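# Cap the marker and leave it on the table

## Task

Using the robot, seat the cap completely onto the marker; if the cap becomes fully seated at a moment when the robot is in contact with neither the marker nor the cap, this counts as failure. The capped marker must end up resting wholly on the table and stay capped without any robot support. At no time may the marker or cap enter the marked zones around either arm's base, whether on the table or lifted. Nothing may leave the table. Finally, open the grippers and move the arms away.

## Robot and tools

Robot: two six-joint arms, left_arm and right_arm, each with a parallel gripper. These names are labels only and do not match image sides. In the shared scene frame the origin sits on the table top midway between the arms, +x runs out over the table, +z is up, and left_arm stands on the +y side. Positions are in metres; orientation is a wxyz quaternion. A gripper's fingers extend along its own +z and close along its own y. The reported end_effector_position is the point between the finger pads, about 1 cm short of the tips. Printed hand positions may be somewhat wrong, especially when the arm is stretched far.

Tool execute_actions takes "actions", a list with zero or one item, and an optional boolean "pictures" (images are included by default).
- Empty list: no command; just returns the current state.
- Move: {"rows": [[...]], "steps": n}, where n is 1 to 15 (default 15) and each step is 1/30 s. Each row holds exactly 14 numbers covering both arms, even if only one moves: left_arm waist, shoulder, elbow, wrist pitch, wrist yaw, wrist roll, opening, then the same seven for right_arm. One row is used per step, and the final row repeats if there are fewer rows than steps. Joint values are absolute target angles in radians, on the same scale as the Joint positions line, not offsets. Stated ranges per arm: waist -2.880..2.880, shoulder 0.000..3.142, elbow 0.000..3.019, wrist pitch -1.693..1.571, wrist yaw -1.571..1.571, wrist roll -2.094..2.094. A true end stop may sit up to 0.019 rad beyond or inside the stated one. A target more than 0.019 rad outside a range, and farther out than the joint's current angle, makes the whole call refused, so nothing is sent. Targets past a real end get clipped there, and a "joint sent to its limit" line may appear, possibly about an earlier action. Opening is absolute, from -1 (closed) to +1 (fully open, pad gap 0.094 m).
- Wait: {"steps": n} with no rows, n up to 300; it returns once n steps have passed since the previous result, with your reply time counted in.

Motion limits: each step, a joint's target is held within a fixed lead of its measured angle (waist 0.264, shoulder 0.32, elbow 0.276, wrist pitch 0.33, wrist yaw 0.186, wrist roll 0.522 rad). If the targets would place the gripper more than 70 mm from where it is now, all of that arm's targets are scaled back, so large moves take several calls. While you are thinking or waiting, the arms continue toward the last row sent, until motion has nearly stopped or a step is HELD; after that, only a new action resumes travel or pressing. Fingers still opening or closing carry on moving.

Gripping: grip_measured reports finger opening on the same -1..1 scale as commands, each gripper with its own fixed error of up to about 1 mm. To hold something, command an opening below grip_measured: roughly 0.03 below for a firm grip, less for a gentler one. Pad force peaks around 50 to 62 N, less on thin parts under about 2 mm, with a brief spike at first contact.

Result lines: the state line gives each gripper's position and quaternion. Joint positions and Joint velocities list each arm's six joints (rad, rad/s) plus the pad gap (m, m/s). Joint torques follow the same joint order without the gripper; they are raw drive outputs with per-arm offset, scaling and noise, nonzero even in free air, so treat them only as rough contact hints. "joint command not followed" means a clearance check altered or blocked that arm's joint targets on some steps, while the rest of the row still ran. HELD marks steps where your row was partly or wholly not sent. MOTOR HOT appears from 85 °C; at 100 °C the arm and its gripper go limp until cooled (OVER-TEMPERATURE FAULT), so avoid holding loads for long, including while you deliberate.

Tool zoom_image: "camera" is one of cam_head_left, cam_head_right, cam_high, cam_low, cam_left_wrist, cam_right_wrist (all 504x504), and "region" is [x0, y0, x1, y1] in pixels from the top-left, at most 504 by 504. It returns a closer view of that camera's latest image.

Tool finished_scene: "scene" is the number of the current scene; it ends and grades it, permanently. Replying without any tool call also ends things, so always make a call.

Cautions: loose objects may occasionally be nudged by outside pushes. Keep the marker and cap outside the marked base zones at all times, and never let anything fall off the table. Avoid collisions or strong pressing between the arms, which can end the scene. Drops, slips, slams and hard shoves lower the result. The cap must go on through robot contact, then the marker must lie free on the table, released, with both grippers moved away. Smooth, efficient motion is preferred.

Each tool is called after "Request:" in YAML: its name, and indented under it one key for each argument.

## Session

Request:
execute_actions:
  actions: []

Scene clock: 0.00 s of 5100.00 s.
left_arm: end_effector_position=(+0.2715, -0.0477, +0.3682) grip_measured=+1.000 end_effector_quat_wxyz=(-0.058, -0.099, +0.952, -0.283) | right_arm: end_effector_position=(+0.6203, -0.1014, +0.1110) grip_measured=+1.000 end_effector_quat_wxyz=(-0.031, +0.438, +0.898, -0.033)
Joint positions: left_arm=[-0.738  1.338  1.514 -1.426  0.5   -0.912  0.094] | right_arm=[ 0.432  2.121  1.958 -1.498 -0.003  1.313  0.094]
Joint velocities: left_arm=[-0.005 -0.005 -0.022  0.002  0.037 -0.007  0.   ] | right_arm=[-0.005  0.015  0.002 -0.002 -0.095  0.022  0.   ]
Joint torques (N m, as the arm reports them, + toward a larger angle): no reading
Motor temperatures (°C, as the motors report them): left_arm=[23 24 26 23 22 22] | right_arm=[21 27 26 23 25 25]

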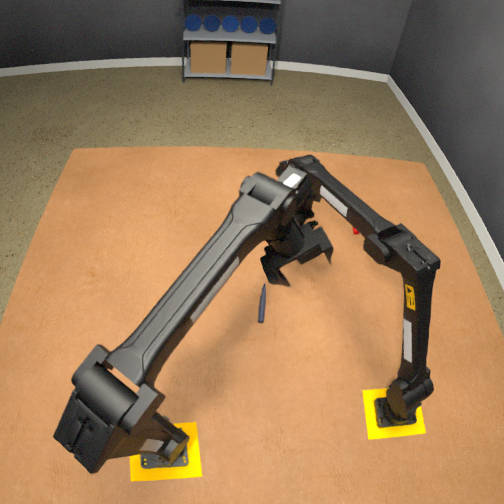

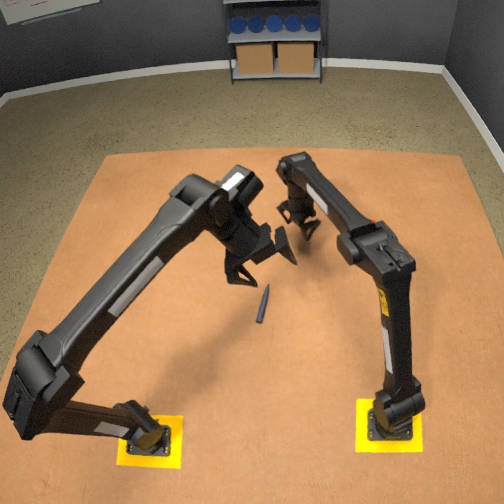

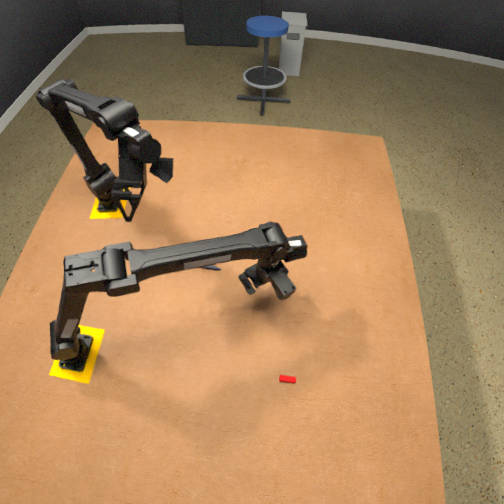

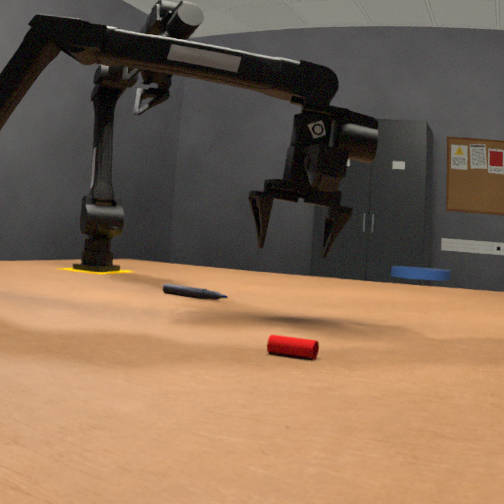

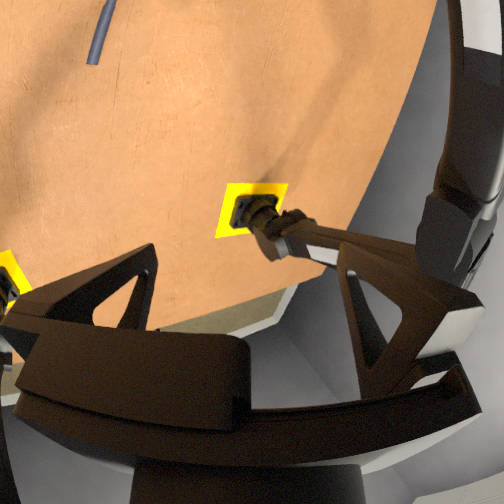

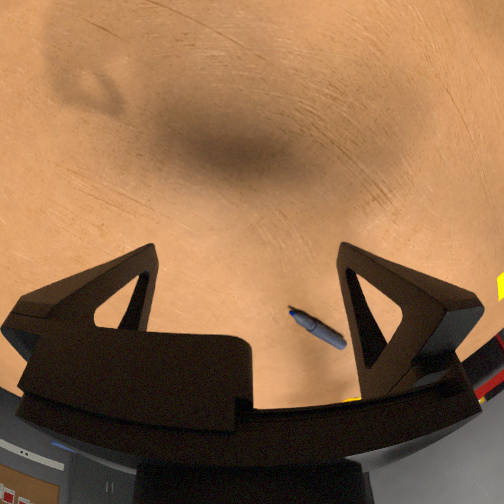

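Request:
execute_actions:
  actions: []

Scene clock: 28.27 s of 5100.00 s.
left_arm: end_effector_position=(+0.2715, -0.0477, +0.3682) grip_measured=+1.000 end_effector_quat_wxyz=(-0.058, -0.099, +0.952, -0.283) | right_arm: end_effector_position=(+0.6203, -0.1014, +0.1110) grip_measured=+1.000 end_effector_quat_wxyz=(-0.031, +0.438, +0.898, -0.033)
Joint positions: left_arm=[-0.738  1.338  1.514 -1.426  0.5   -0.912  0.094] | right_arm=[ 0.432  2.121  1.958 -1.498 -0.003  1.313  0.094]
Joint velocities: left_arm=[-0.005 -0.015 -0.012 -0.007 -0.007 -0.081  0.   ] | right_arm=[ 0.005 -0.005  0.007 -0.012 -0.037  0.007  0.   ]
Joint torques (N m, as the arm reports them, + toward a larger angle): left_arm=[-0.28 -9.85 13.08  0.67  0.32  0.04] | right_arm=[  0.69 -23.91  12.3   -0.11   0.11   0.07]
Motor temperatures (°C, as the motors report them): left_arm=[23 24 29 23 22 22] | right_arm=[21 29 29 23 25 25]
Steps of this call (steps 1 to 90: nothing new was sent; then 25.27 s passed at rest). Readings (joint positions):
1: left_arm=[-0.738 1.338 1.514 -1.426 0.500 -0.912] | right_arm=[0.432 2.121 1.958 -1.498 -0.003 1.313]
2: left_arm=[-0.738 1.338 1.514 -1.426 0.500 -0.912] | right_arm=[0.432 2.121 1.958 -1.498 -0.003 1.313]
4: left_arm=[-0.738 1.338 1.514 -1.426 0.500 -0.912] | right_arm=[0.432 2.121 1.958 -1.498 -0.003 1.313]
8: left_arm=[-0.738 1.338 1.514 -1.426 0.500 -0.912] | right_arm=[0.432 2.121 1.958 -1.498 -0.003 1.313]
90: the state above

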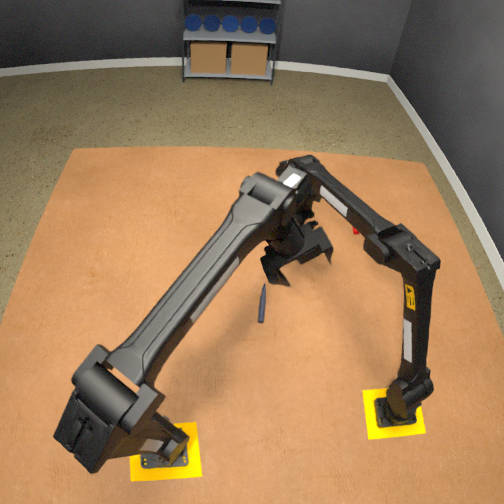

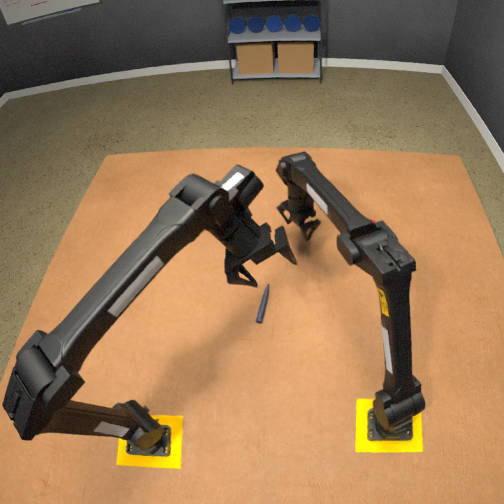

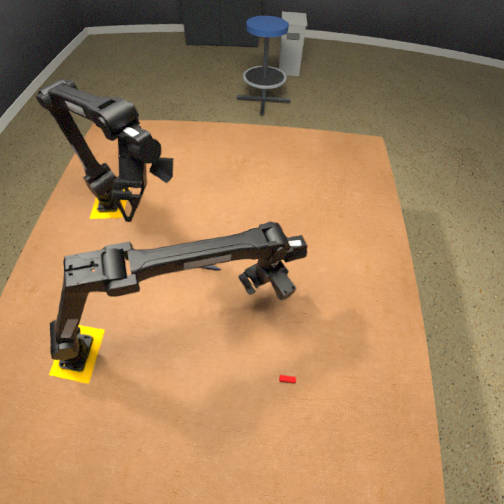

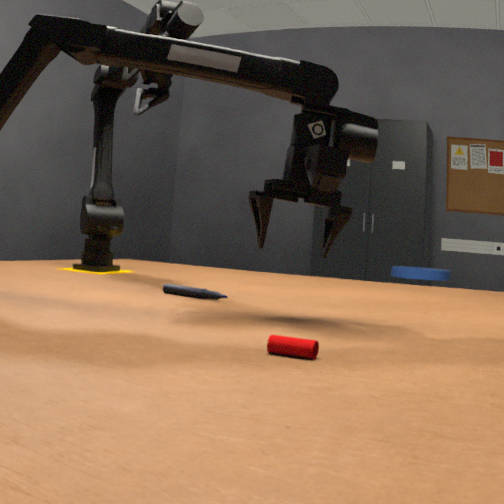

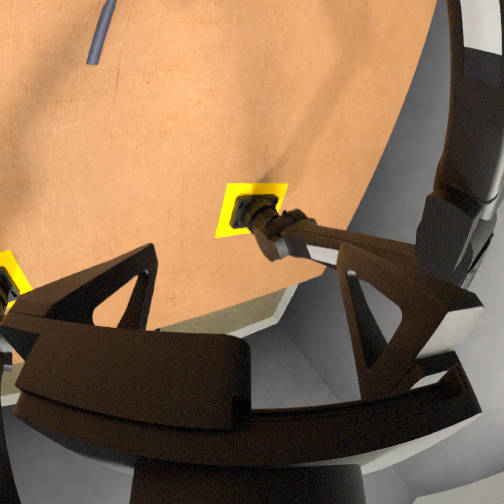

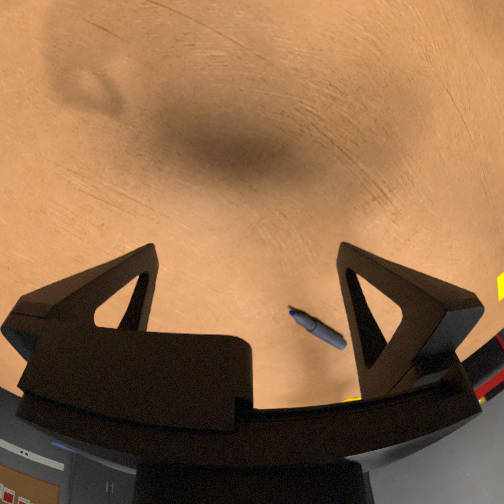

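Request:
execute_actions:
  actions:
    - {"rows":[[-0.738,1.338,1.514,-1.42,0.46,-0.89,1,0.41,2.121,1.97,-1.49,0,1.25,1],[-0.738,1.338,1.514,-1.41,0.42,-0.86,1,0.38,2.121,1.98,-1.48,0,1.15,1],[-0.738,1.338,1.51,-1.40,0.38,-0.83,1,0.35,2.121,1.99,-1.47,0,1.05,1],[-0.735,1.35,1.50,-1.38,0.34,-0.80,1,0.32,2.121,1.99,-1.46,0,0.95,1],[-0.735,1.37,1.49,-1.36,0.30,-0.77,1,0.29,2.121,1.99,-1.45,0,0.85,1],[-0.73,1.40,1.48,-1.34,0.26,-0.74,1,0.26,2.121,1.99,-1.44,0,0.75,1],[-0.73,1.44,1.46,-1.32,0.22,-0.71,1,0.23,2.121,1.99,-1.43,0,0.65,1],[-0.725,1.48,1.44,-1.30,0.18,-0.68,1,0.20,2.121,1.99,-1.42,0,0.55,1],[-0.72,1.52,1.42,-1.28,0.14,-0.65,1,0.17,2.121,1.99,-1.41,0,0.45,1],[-0.72,1.56,1.40,-1.26,0.10,-0.62,1,0.14,2.121,1.99,-1.40,0,0.35,1],[-0.715,1.60,1.385,-1.24,0.07,-0.59,1,0.12,2.121,1.99,-1.40,0,0.26,1],[-0.71,1.64,1.37,-1.22,0.04,-0.56,1,0.10,2.121,1.99,-1.40,0,0.18,1],[-0.71,1.68,1.355,-1.20,0.02,-0.53,1,0.08,2.121,1.99,-1.40,0,0.11,1],[-0.71,1.71,1.345,-1.18,0,-0.51,1,0.07,2.121,1.99,-1.40,0,0.06,1],[-0.71,1.725,1.336,-1.165,0,-0.49,1,0.06,2.121,1.99,-1.40,0,0.03,1]]}
  pictures: false

Request:
execute_actions:
  actions:
    - {"steps":20}

Scene clock: 52.87 s of 5100.00 s.
left_arm: end_effector_position=(+0.3580, -0.0174, +0.2058) grip_measured=+1.000 end_effector_quat_wxyz=(+0.045, -0.025, +0.997, -0.061) | right_arm: end_effector_position=(+0.6870, -0.2879, +0.1100) grip_measured=+1.000 end_effector_quat_wxyz=(-0.008, +0.185, +0.983, -0.001)
Joint positions: left_arm=[-0.738  1.565  1.406 -1.266  0.043 -0.675  0.094] | right_arm=[ 0.123  2.121  1.958 -1.423 -0.003  0.467  0.094]
Joint velocities: left_arm=[ 0.005  1.04  -0.374  0.51  -0.403  0.608  0.   ] | right_arm=[-0.991 -0.015  0.002  0.134  0.081 -2.777  0.   ]
Joint torques (N m, as the arm reports them, + toward a larger angle): left_arm=[  1.33 -12.17   9.22   0.68   0.     0.09] | right_arm=[  0.56 -23.84  13.71   0.62   0.17   0.04]
Motor temperatures (°C, as the motors report them): left_arm=[23 24 30 23 22 22] | right_arm=[21 29 30 23 25 25]
Steps of this call (steps 1 to 90: nothing new was sent; then 21.10 s passed at rest; steps 91 to 105: all 15 steps of this action). Readings (joint positions):
91: left_arm=[-0.738 1.338 1.514 -1.426 0.482 -0.910] | right_arm=[0.431 2.121 1.958 -1.498 -0.003 1.305]
92: left_arm=[-0.738 1.338 1.514 -1.426 0.450 -0.903] | right_arm=[0.429 2.121 1.958 -1.498 -0.003 1.280]
94: left_arm=[-0.738 1.338 1.512 -1.419 0.373 -0.877] | right_arm=[0.414 2.121 1.958 -1.491 -0.003 1.187]
98: left_arm=[-0.738 1.365 1.489 -1.360 0.221 -0.795] | right_arm=[0.337 2.121 1.958 -1.465 -0.003 0.967]
105: the state above

Scene clock: 53.53 s of 5100.00 s.
left_arm: end_effector_position=(+0.3595, +0.0001, +0.0944) grip_measured=+1.000 end_effector_quat_wxyz=(-0.011, +0.051, +0.999, +0.005) | right_arm: end_effector_position=(+0.6912, -0.3204, +0.1100) grip_measured=+1.000 end_effector_quat_wxyz=(-0.004, -0.001, +1.000, -0.001)
Joint positions: left_arm=[-0.722  1.727  1.312 -1.18   0.002 -0.503  0.094] | right_arm=[ 0.074  2.121  1.958 -1.415  0.001  0.045  0.094]
Joint velocities: left_arm=[-0.015 -0.005 -0.022 -0.007 -0.11   0.007  0.   ] | right_arm=[-0.044  0.005 -0.002 -0.012  0.022 -0.066  0.   ]
Joint torques (N m, as the arm reports them, + toward a larger angle): left_arm=[  0.69 -14.99  11.39   0.63  -0.1    0.09] | right_arm=[ -0.42 -24.31  13.44   0.78   0.04  -0.07]
Motor temperatures (°C, as the motors report them): left_arm=[23 24 30 23 22 22] | right_arm=[21 29 30 23 25 25]
Steps of this call (steps 1 to 20: the robot went on to your last target). Readings (joint positions):
1: left_arm=[-0.737 1.602 1.392 -1.248 0.028 -0.652] | right_arm=[0.092 2.121 1.958 -1.419 -0.002 0.382]
2: left_arm=[-0.737 1.640 1.377 -1.228 0.015 -0.628] | right_arm=[0.062 2.121 1.958 -1.416 -0.001 0.314]
4: left_arm=[-0.733 1.711 1.349 -1.195 0.004 -0.582] | right_arm=[0.018 2.121 1.958 -1.415 0.002 0.216]
8: left_arm=[-0.724 1.788 1.314 -1.183 0.002 -0.533] | right_arm=[-0.001 2.121 1.958 -1.415 0.003 0.114]
20: the state above

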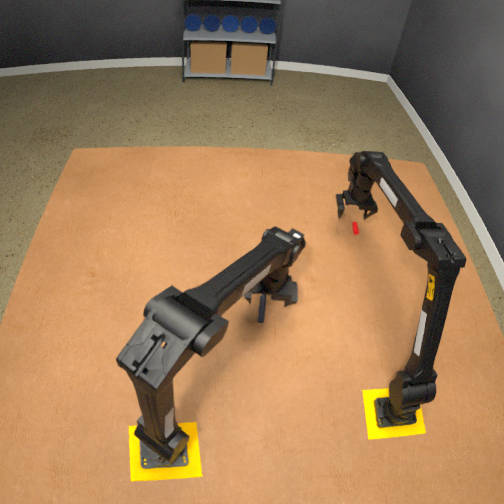

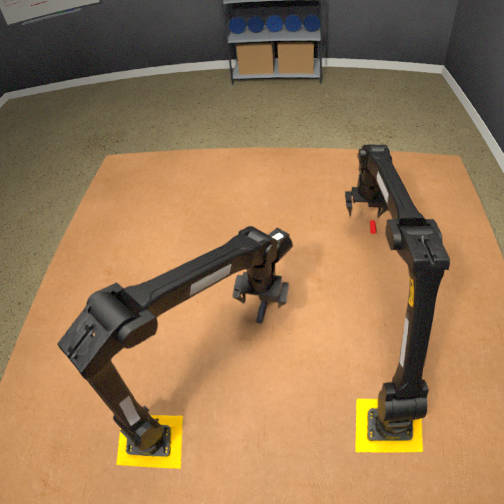

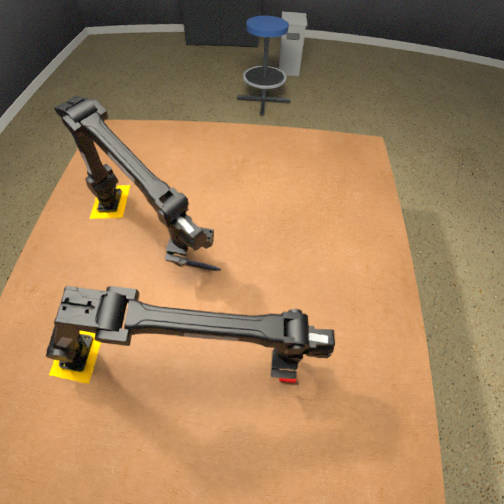

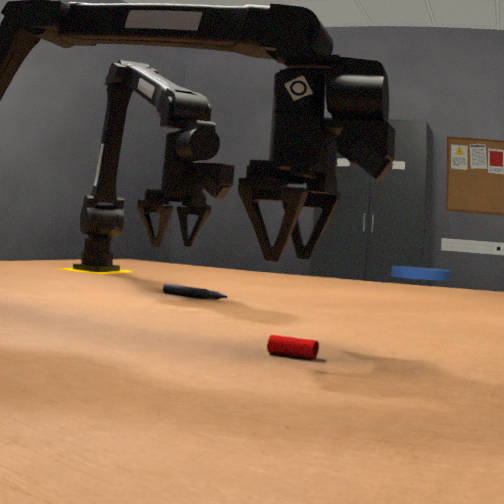

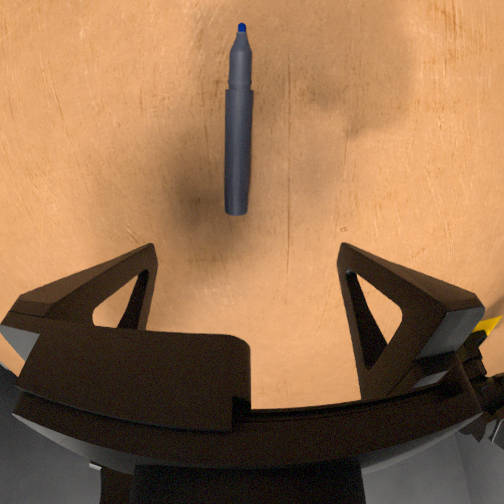

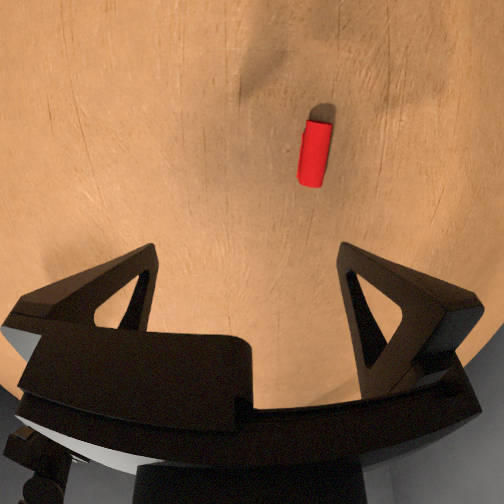

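Request:
zoom_image:
  camera: "cam_low"
  region: [250,320,340,375]

Request:
zoom_image:
  camera: "cam_right_wrist"
  region: [270,95,360,195]

Region (250, 320, 340, 375) of cam_low's 504x504 image, scaled by 5.600, with more detail than that image has.

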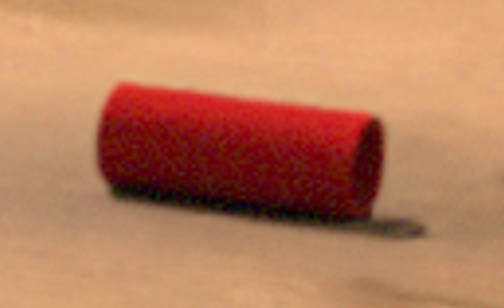

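Region (270, 95, 360, 195) of cam_right_wrist's 504x504 image, scaled by 5.040, with more detail than that image has; it fills the left 454 columns of this view, and the rest is white.

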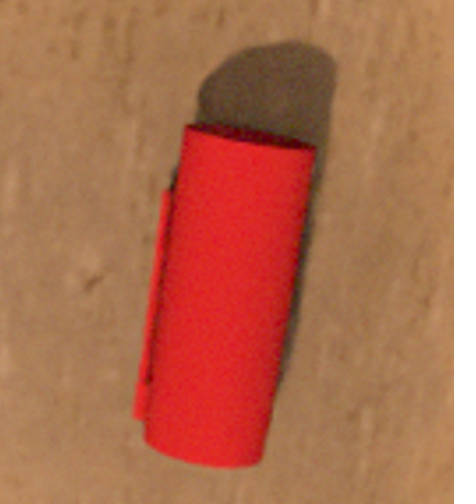

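Request:
execute_actions:
  actions:
    - {"rows":[[-0.708,1.727,1.31,-1.16,0,-0.49,1,0.058,2.125,1.955,-1.395,0,0.04,1],[-0.707,1.729,1.305,-1.15,0,-0.485,1,0.054,2.13,1.952,-1.385,0,0.04,1],[-0.706,1.731,1.30,-1.14,0,-0.48,1,0.05,2.135,1.948,-1.375,0,0.04,1],[-0.705,1.733,1.293,-1.13,0,-0.475,1,0.045,2.14,1.943,-1.365,0,0.04,1],[-0.704,1.735,1.286,-1.12,0,-0.47,1,0.04,2.145,1.938,-1.355,0,0.04,1],[-0.703,1.737,1.279,-1.11,0,-0.465,1,0.035,2.15,1.933,-1.345,0,0.04,1],[-0.702,1.739,1.272,-1.10,0,-0.46,1,0.03,2.155,1.928,-1.335,0,0.04,1],[-0.701,1.741,1.265,-1.09,0,-0.455,1,0.025,2.16,1.923,-1.325,0,0.04,1],[-0.700,1.743,1.258,-1.08,0,-0.45,1,0.02,2.165,1.918,-1.315,0,0.04,1],[-0.699,1.745,1.251,-1.07,0,-0.445,1,0.015,2.17,1.913,-1.305,0,0.04,1],[-0.698,1.747,1.245,-1.06,0,-0.44,1,0.011,2.174,1.908,-1.295,0,0.04,1],[-0.697,1.749,1.24,-1.05,0,-0.44,1,0.007,2.178,1.903,-1.287,0,0.04,1],[-0.696,1.75,1.235,-1.04,0,-0.44,1,0.004,2.18,1.899,-1.28,0,0.04,1],[-0.696,1.75,1.23,-1.032,0,-0.44,1,0.002,2.18,1.895,-1.275,0,0.04,1],[-0.696,1.75,1.227,-1.027,0,-0.44,1,0.0,2.18,1.892,-1.27,0,0.04,1]]}
  pictures: false

Request:
execute_actions:
  actions:
    - {"steps":20}

Scene clock: 88.90 s of 5100.00 s.
left_arm: end_effector_position=(+0.3597, +0.0061, +0.0594) grip_measured=+1.000 end_effector_quat_wxyz=(+0.001, +0.069, +0.998, -0.002) | right_arm: end_effector_position=(+0.7020, -0.3624, +0.0768) grip_measured=+1.000 end_effector_quat_wxyz=(+0.017, +0.029, +0.999, -0.000)
Joint positions: left_arm=[-0.712  1.745  1.235 -1.058  0.002 -0.457  0.094] | right_arm=[ 0.01   2.141  1.903 -1.298  0.001  0.041  0.094]
Joint velocities: left_arm=[ 0.024  0.083 -0.159  0.217 -0.037  0.037  0.   ] | right_arm=[-0.181  0.103 -0.144  0.178 -0.007 -0.037  0.   ]
Joint torques (N m, as the arm reports them, + toward a larger angle): left_arm=[  0.88 -14.17   8.82   0.65  -0.1    0.09] | right_arm=[  0.66 -21.51  10.04   1.07   0.04   0.05]
Motor temperatures (°C, as the motors report them): left_arm=[23 24 29 23 22 22] | right_arm=[21 29 31 23 25 25]
Steps of this call (steps 1 to 30: the robot went on to your last target; steps 31 to 90: nothing new was sent; then 31.87 s passed at rest; steps 91 to 105: all 15 steps of this action). Readings (joint positions):
91: left_arm=[-0.722 1.727 1.312 -1.180 0.002 -0.500] | right_arm=[0.066 2.121 1.958 -1.415 0.001 0.041]
92: left_arm=[-0.722 1.727 1.311 -1.177 0.002 -0.499] | right_arm=[0.066 2.121 1.957 -1.413 0.001 0.041]
94: left_arm=[-0.722 1.727 1.306 -1.162 0.002 -0.495] | right_arm=[0.065 2.121 1.953 -1.399 0.001 0.041]
98: left_arm=[-0.720 1.727 1.281 -1.124 0.002 -0.482] | right_arm=[0.053 2.121 1.935 -1.361 0.001 0.041]
105: the state above

Scene clock: 89.57 s of 5100.00 s.
left_arm: end_effector_position=(+0.3595, +0.0071, +0.0535) grip_measured=+1.000 end_effector_quat_wxyz=(+0.000, +0.072, +0.997, -0.001) | right_arm: end_effector_position=(+0.6989, -0.3722, +0.0600) grip_measured=+1.000 end_effector_quat_wxyz=(+0.007, +0.037, +0.999, -0.000)
Joint positions: left_arm=[-0.71   1.751  1.226 -1.044  0.002 -0.45   0.094] | right_arm=[-0.005  2.16   1.89  -1.287  0.001  0.041  0.094]
Joint velocities: left_arm=[-0.005  0.005  0.002  0.007 -0.007  0.051  0.   ] | right_arm=[ 0.005  0.015 -0.007 -0.017  0.022 -0.066  0.   ]
Joint torques (N m, as the arm reports them, + toward a larger angle): left_arm=[  1.   -14.41   8.84   0.72  -0.1    0.09] | right_arm=[  1.47 -23.08  10.52   0.83   0.04   0.1 ]
Motor temperatures (°C, as the motors report them): left_arm=[23 24 29 23 22 22] | right_arm=[21 29 31 23 25 25]
Steps of this call (steps 1 to 20: the robot went on to your last target). Readings (joint positions):
1: left_arm=[-0.711 1.747 1.231 -1.053 0.002 -0.456] | right_arm=[0.005 2.145 1.899 -1.294 0.001 0.041]
2: left_arm=[-0.710 1.749 1.228 -1.050 0.002 -0.455] | right_arm=[0.001 2.149 1.895 -1.292 0.001 0.041]
4: left_arm=[-0.710 1.751 1.226 -1.047 0.002 -0.453] | right_arm=[-0.005 2.156 1.891 -1.290 0.001 0.041]
8: left_arm=[-0.710 1.751 1.226 -1.044 0.002 -0.451] | right_arm=[-0.005 2.160 1.890 -1.289 0.001 0.041]
20: the state above

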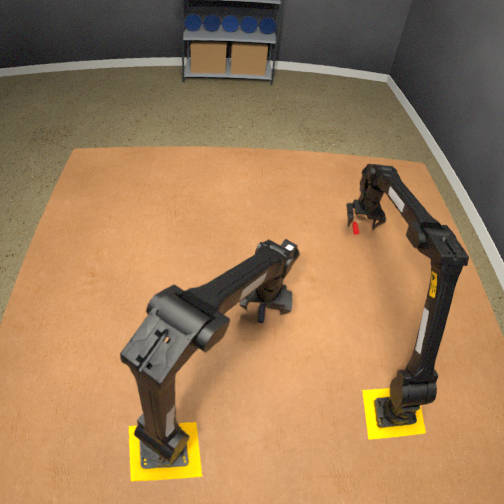

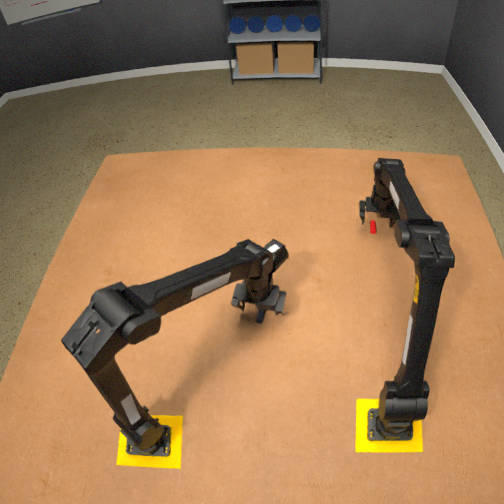

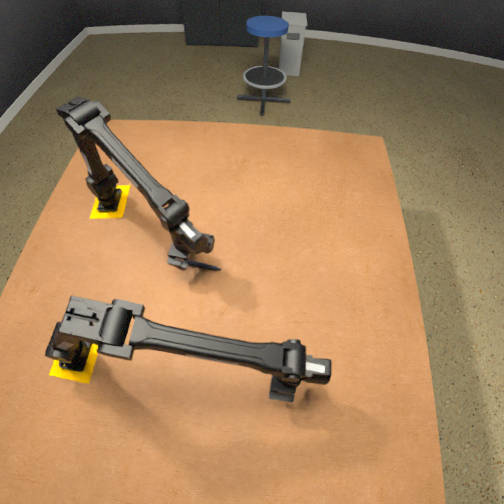

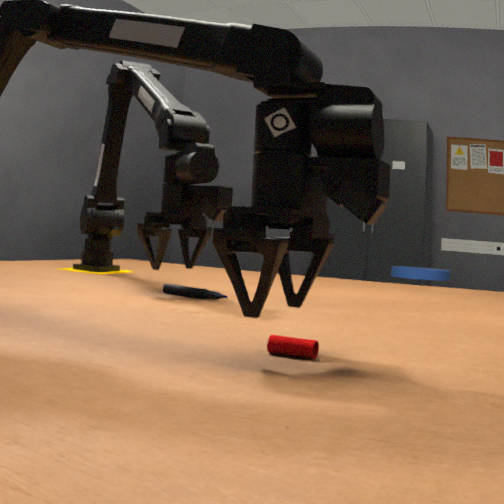

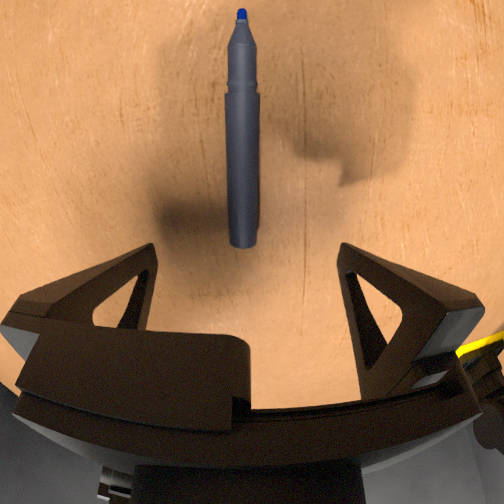

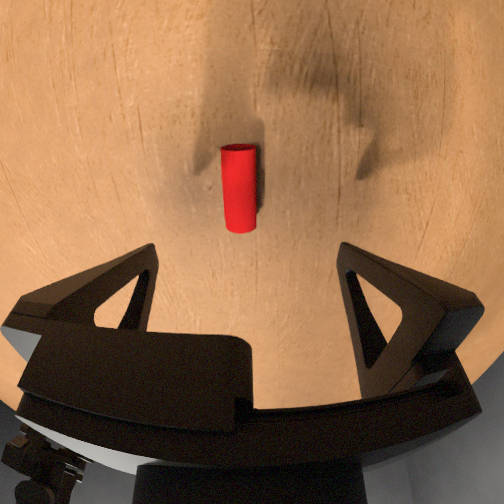

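Request:
execute_actions:
  actions:
    - {"rows":[[-0.695,1.753,1.225,-1.022,0,-0.45,1,0.002,2.183,1.89,-1.267,0,0.035,1],[-0.694,1.757,1.223,-1.016,0,-0.45,0.95,0.003,2.187,1.889,-1.263,0,0.03,0.95],[-0.693,1.761,1.22,-1.01,0,-0.45,0.9,0.004,2.191,1.888,-1.259,0,0.025,0.9],[-0.692,1.765,1.217,-1.004,0,-0.45,0.85,0.005,2.195,1.887,-1.255,0,0.02,0.85],[-0.691,1.769,1.214,-0.998,0,-0.45,0.8,0.006,2.199,1.886,-1.251,0,0.02,0.8],[-0.691,1.773,1.211,-0.992,0,-0.45,0.75,0.007,2.203,1.885,-1.247,0,0.02,0.75],[-0.691,1.777,1.208,-0.986,0,-0.45,0.7,0.008,2.207,1.884,-1.243,0,0.02,0.7],[-0.691,1.781,1.205,-0.98,0,-0.45,0.65,0.009,2.211,1.883,-1.239,0,0.02,0.65],[-0.691,1.785,1.203,-0.974,0,-0.45,0.6,0.009,2.215,1.882,-1.235,0,0.02,0.6],[-0.691,1.789,1.201,-0.968,0,-0.45,0.55,0.009,2.219,1.881,-1.231,0,0.02,0.55],[-0.691,1.792,1.199,-0.962,0,-0.45,0.5,0.009,2.222,1.88,-1.227,0,0.02,0.5],[-0.691,1.795,1.197,-0.956,0,-0.45,0.45,0.009,2.225,1.879,-1.223,0,0.02,0.45],[-0.691,1.797,1.195,-0.95,0,-0.45,0.4,0.009,2.227,1.878,-1.219,0,0.02,0.4],[-0.691,1.799,1.194,-0.945,0,-0.45,0.35,0.009,2.229,1.877,-1.216,0,0.02,0.35],[-0.691,1.80,1.193,-0.94,0,-0.45,0.3,0.009,2.23,1.876,-1.213,0,0.02,0.3]]}
  pictures: false

Request:
execute_actions:
  actions:
    - {"steps":15}

Scene clock: 112.47 s of 5100.00 s.
left_arm: end_effector_position=(+0.3618, +0.0081, +0.0236) grip_measured=+0.324 end_effector_quat_wxyz=(+0.002, +0.070, +0.998, -0.002) | right_arm: end_effector_position=(+0.7060, -0.3686, +0.0375) grip_measured=+0.324 end_effector_quat_wxyz=(+0.013, +0.029, +0.999, -0.000)
Joint positions: left_arm=[-0.706  1.794  1.196 -0.968  0.002 -0.45   0.062] | right_arm=[ 0.001  2.191  1.882 -1.237  0.001  0.032  0.062]
Joint velocities: left_arm=[-0.005  0.112 -0.061  0.144  0.022  0.051 -0.045] | right_arm=[ 0.005  0.132 -0.071  0.085 -0.022  0.051 -0.045]
Joint torques (N m, as the arm reports them, + toward a larger angle): left_arm=[  1.16 -14.9    8.41   0.78  -0.1   -0.02] | right_arm=[  0.93 -21.92   9.72   0.74  -0.02  -0.02]
Motor temperatures (°C, as the motors report them): left_arm=[23 24 28 23 22 22] | right_arm=[21 29 30 23 25 25]
Steps of this call (steps 1 to 15: the robot went on to your last target; steps 16 to 90: nothing new was sent; then 19.40 s passed at rest; steps 91 to 105: all 15 steps of this action). Readings (joint positions):
91: left_arm=[-0.710 1.751 1.226 -1.043 0.002 -0.450] | right_arm=[-0.005 2.160 1.890 -1.287 0.001 0.041]
92: left_arm=[-0.710 1.751 1.226 -1.040 0.002 -0.450] | right_arm=[-0.005 2.160 1.890 -1.287 0.001 0.041]
94: left_arm=[-0.710 1.751 1.225 -1.031 0.002 -0.450] | right_arm=[-0.005 2.160 1.890 -1.280 0.001 0.039]
98: left_arm=[-0.707 1.760 1.216 -1.008 0.002 -0.450] | right_arm=[-0.004 2.164 1.890 -1.264 0.001 0.034]
105: the state above

Scene clock: 112.97 s of 5100.00 s.
left_arm: end_effector_position=(+0.3618, +0.0080, +0.0191) grip_measured=+0.303 end_effector_quat_wxyz=(+0.001, +0.070, +0.998, -0.002) | right_arm: end_effector_position=(+0.7029, -0.3682, +0.0240) grip_measured=+0.303 end_effector_quat_wxyz=(+0.003, +0.028, +1.000, -0.000)
Joint positions: left_arm=[-0.706  1.802  1.192 -0.957  0.002 -0.45   0.061] | right_arm=[ 0.001  2.207  1.875 -1.232  0.001  0.031  0.061]
Joint velocities: left_arm=[-0.005 -0.005 -0.002  0.022 -0.051 -0.037  0.   ] | right_arm=[-0.015 -0.015 -0.002 -0.002 -0.007  0.037  0.   ]
Joint torques (N m, as the arm reports them, + toward a larger angle): left_arm=[  1.09 -14.98   8.31   0.74  -0.09  -0.02] | right_arm=[  1.6  -22.49  10.22   0.92  -0.01   0.02]
Motor temperatures (°C, as the motors report them): left_arm=[23 24 28 23 22 22] | right_arm=[21 29 30 23 25 25]
Steps of this call (steps 1 to 15: the robot went on to your last target). Readings (joint positions):
1: left_arm=[-0.706 1.798 1.194 -0.963 0.002 -0.450] | right_arm=[0.001 2.195 1.880 -1.234 0.001 0.032]
2: left_arm=[-0.706 1.800 1.193 -0.961 0.002 -0.450] | right_arm=[0.001 2.199 1.878 -1.233 0.001 0.031]
4: left_arm=[-0.706 1.802 1.192 -0.959 0.002 -0.450] | right_arm=[0.001 2.204 1.876 -1.232 0.001 0.031]
8: left_arm=[-0.706 1.802 1.192 -0.957 0.002 -0.450] | right_arm=[0.001 2.207 1.875 -1.232 0.001 0.031]
15: the state above

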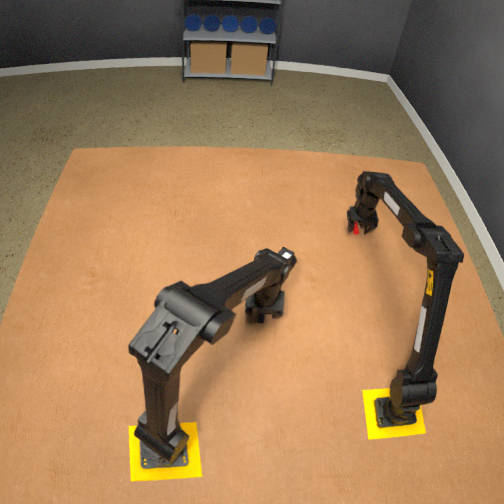

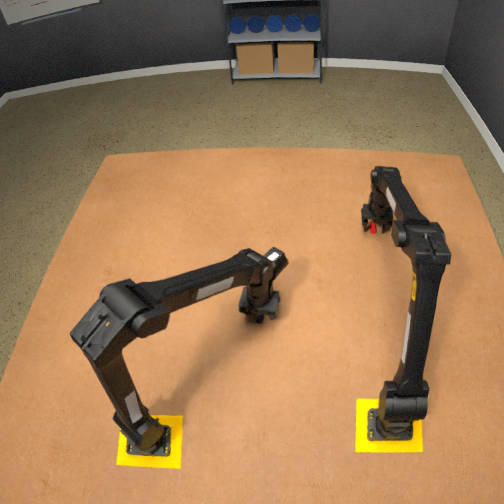

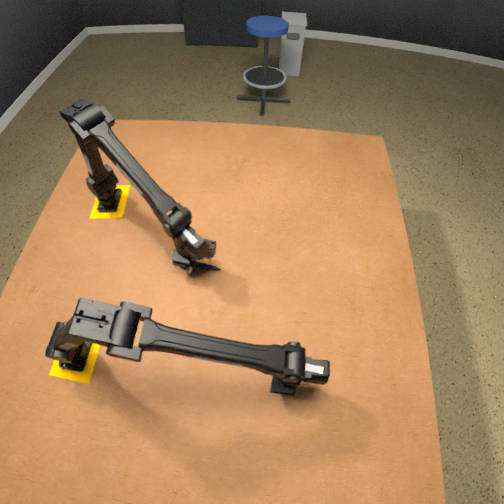

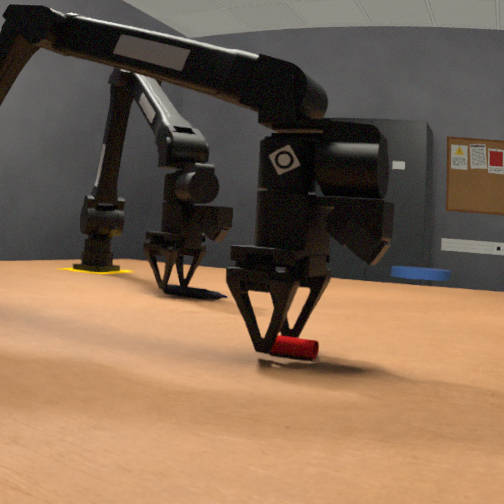

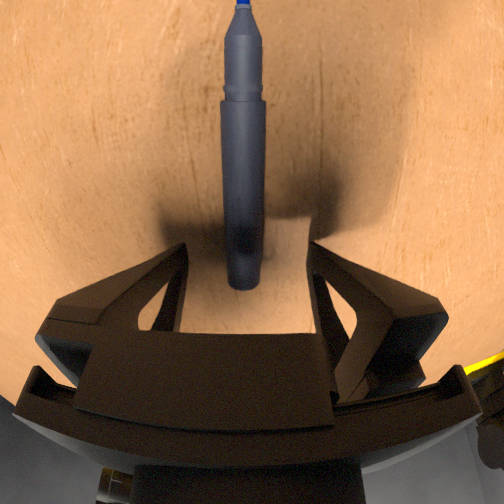

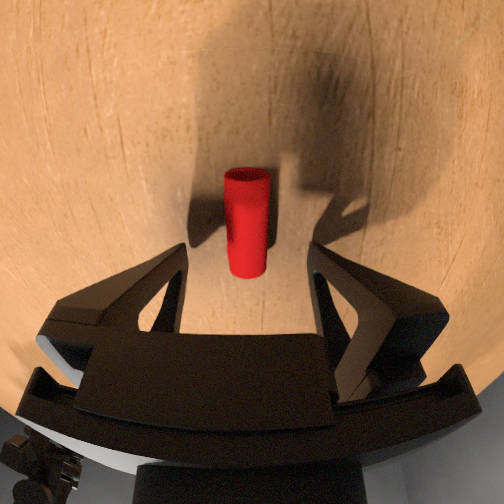

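Request:
execute_actions:
  actions:
    - {"rows":[[-0.691,1.80,1.19,-0.935,0,-0.45,0.2,0.009,2.23,1.872,-1.203,0,0.02,0.2],[-0.691,1.80,1.187,-0.93,0,-0.45,0.1,0.009,2.23,1.868,-1.193,0,0.02,0.1],[-0.691,1.80,1.184,-0.925,0,-0.45,0.0,0.009,2.23,1.864,-1.183,0,0.02,0.0],[-0.691,1.80,1.182,-0.92,0,-0.45,-0.1,0.009,2.23,1.861,-1.173,0,0.02,-0.1],[-0.691,1.80,1.181,-0.918,0,-0.45,-0.2,0.009,2.23,1.859,-1.165,0,0.02,-0.2],[-0.691,1.80,1.181,-0.918,0,-0.45,-0.28,0.009,2.23,1.858,-1.165,0,0.02,-0.28],[-0.691,1.80,1.181,-0.918,0,-0.45,-0.35,0.009,2.23,1.858,-1.165,0,0.02,-0.35],[-0.691,1.80,1.181,-0.918,0,-0.45,-0.41,0.009,2.23,1.858,-1.165,0,0.02,-0.41],[-0.691,1.80,1.181,-0.918,0,-0.45,-0.46,0.009,2.23,1.858,-1.165,0,0.02,-0.46],[-0.691,1.80,1.181,-0.918,0,-0.45,-0.51,0.009,2.23,1.858,-1.165,0,0.02,-0.5],[-0.691,1.80,1.181,-0.918,0,-0.45,-0.55,0.009,2.23,1.858,-1.165,0,0.02,-0.54],[-0.691,1.80,1.181,-0.918,0,-0.45,-0.59,0.009,2.23,1.858,-1.165,0,0.02,-0.58],[-0.691,1.80,1.181,-0.918,0,-0.45,-0.62,0.009,2.23,1.858,-1.165,0,0.02,-0.61],[-0.691,1.80,1.181,-0.918,0,-0.45,-0.65,0.009,2.23,1.858,-1.165,0,0.02,-0.64],[-0.691,1.80,1.181,-0.918,0,-0.45,-0.68,0.009,2.23,1.858,-1.165,0,0.02,-0.66]]}
  pictures: false

Request:
execute_actions:
  actions:
    - {"steps":8}

Scene clock: 130.70 s of 5100.00 s.
left_arm: end_effector_position=(+0.3628, +0.0075, +0.0162) grip_measured=-0.648 end_effector_quat_wxyz=(+0.007, +0.070, +0.998, -0.005) | right_arm: end_effector_position=(+0.7095, -0.3684, +0.0190) grip_measured=-0.626 end_effector_quat_wxyz=(+0.020, +0.028, +0.999, -0.000)
Joint positions: left_arm=[-0.706  1.802  1.183 -0.935  0.002 -0.45   0.017] | right_arm=[ 0.001  2.207  1.86  -1.183  0.001  0.031  0.018]
Joint velocities: left_arm=[-0.005  0.015 -0.012 -0.007  0.022 -0.081  0.   ] | right_arm=[ 0.015  0.015 -0.002  0.002 -0.007  0.051 -0.   ]
Joint torques (N m, as the arm reports them, + toward a larger angle): left_arm=[  1.1  -14.94   8.06   0.77  -0.09  -0.02] | right_arm=[  1.39 -22.86   9.81   0.83   0.04  -0.02]
Motor temperatures (°C, as the motors report them): left_arm=[23 24 28 23 21 22] | right_arm=[21 29 29 23 25 25]
Steps of this call (steps 1 to 15: the robot went on to your last target; steps 16 to 90: nothing new was sent; then 14.23 s passed at rest; steps 91 to 105: all 15 steps of this action). Readings (joint positions):
91: left_arm=[-0.706 1.802 1.192 -0.956 0.002 -0.450] | right_arm=[0.001 2.207 1.875 -1.230 0.001 0.031]
92: left_arm=[-0.706 1.802 1.192 -0.953 0.002 -0.450] | right_arm=[0.001 2.207 1.874 -1.225 0.001 0.031]
94: left_arm=[-0.706 1.802 1.190 -0.945 0.002 -0.450] | right_arm=[0.001 2.207 1.870 -1.208 0.001 0.031]
98: left_arm=[-0.706 1.802 1.184 -0.936 0.002 -0.450] | right_arm=[0.001 2.207 1.861 -1.186 0.001 0.031]
105: the state above

Scene clock: 130.97 s of 5100.00 s.
left_arm: end_effector_position=(+0.3628, +0.0075, +0.0162) grip_measured=-0.648 end_effector_quat_wxyz=(+0.007, +0.070, +0.998, -0.005) | right_arm: end_effector_position=(+0.7095, -0.3684, +0.0190) grip_measured=-0.626 end_effector_quat_wxyz=(+0.020, +0.028, +0.999, -0.000)
Joint positions: left_arm=[-0.706  1.802  1.183 -0.935  0.002 -0.45   0.017] | right_arm=[ 0.001  2.207  1.86  -1.183  0.001  0.031  0.018]
Joint velocities: left_arm=[-0.005 -0.015 -0.017 -0.007 -0.066  0.007  0.   ] | right_arm=[-0.015  0.005 -0.022 -0.012 -0.037  0.022 -0.001]
Joint torques (N m, as the arm reports them, + toward a larger angle): left_arm=[  1.12 -14.87   8.07   0.78  -0.09  -0.02] | right_arm=[  0.8  -23.34   9.82   0.85   0.02  -0.06]
Motor temperatures (°C, as the motors report them): left_arm=[23 24 28 23 21 22] | right_arm=[21 29 29 23 25 25]
Steps of this call (steps 1 to 8: the robot went on to your last target). Readings (joint positions):
1: left_arm=[-0.706 1.802 1.183 -0.935 0.002 -0.450] | right_arm=[0.001 2.207 1.860 -1.183 0.001 0.031]
2: left_arm=[-0.706 1.802 1.183 -0.935 0.002 -0.450] | right_arm=[0.001 2.207 1.860 -1.183 0.001 0.031]
4: left_arm=[-0.706 1.802 1.183 -0.935 0.002 -0.450] | right_arm=[0.001 2.207 1.860 -1.183 0.001 0.031]
8: the state above

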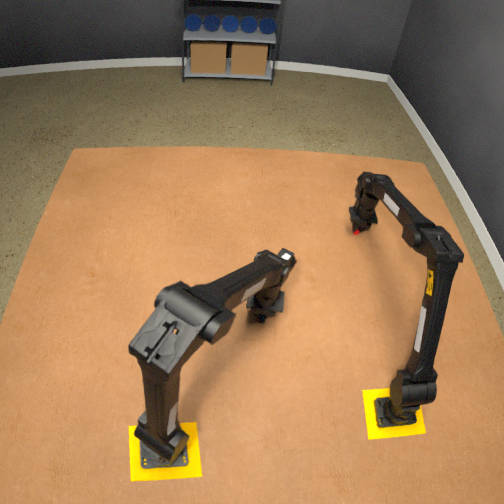

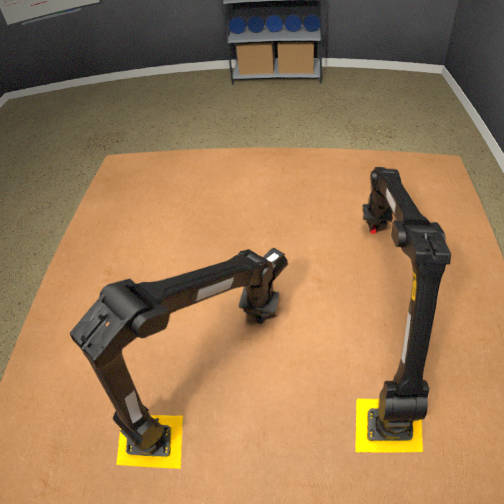

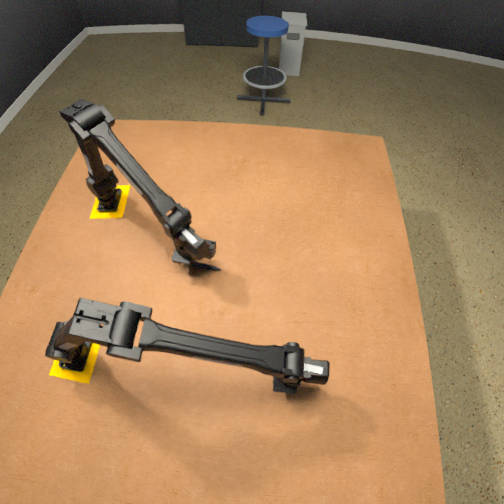

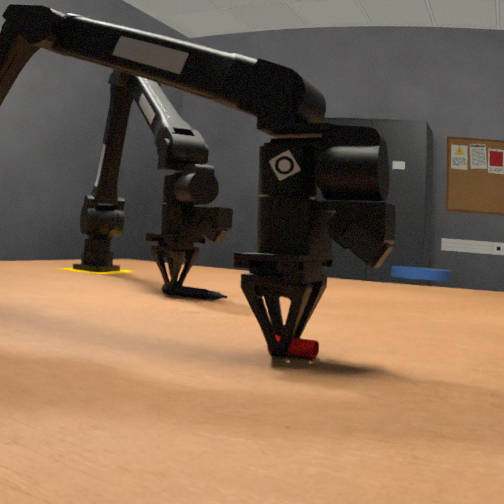

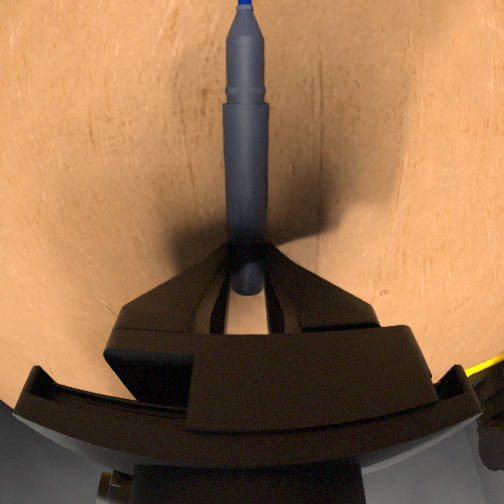

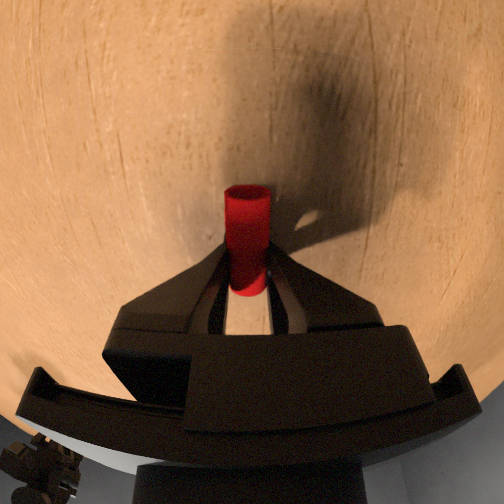

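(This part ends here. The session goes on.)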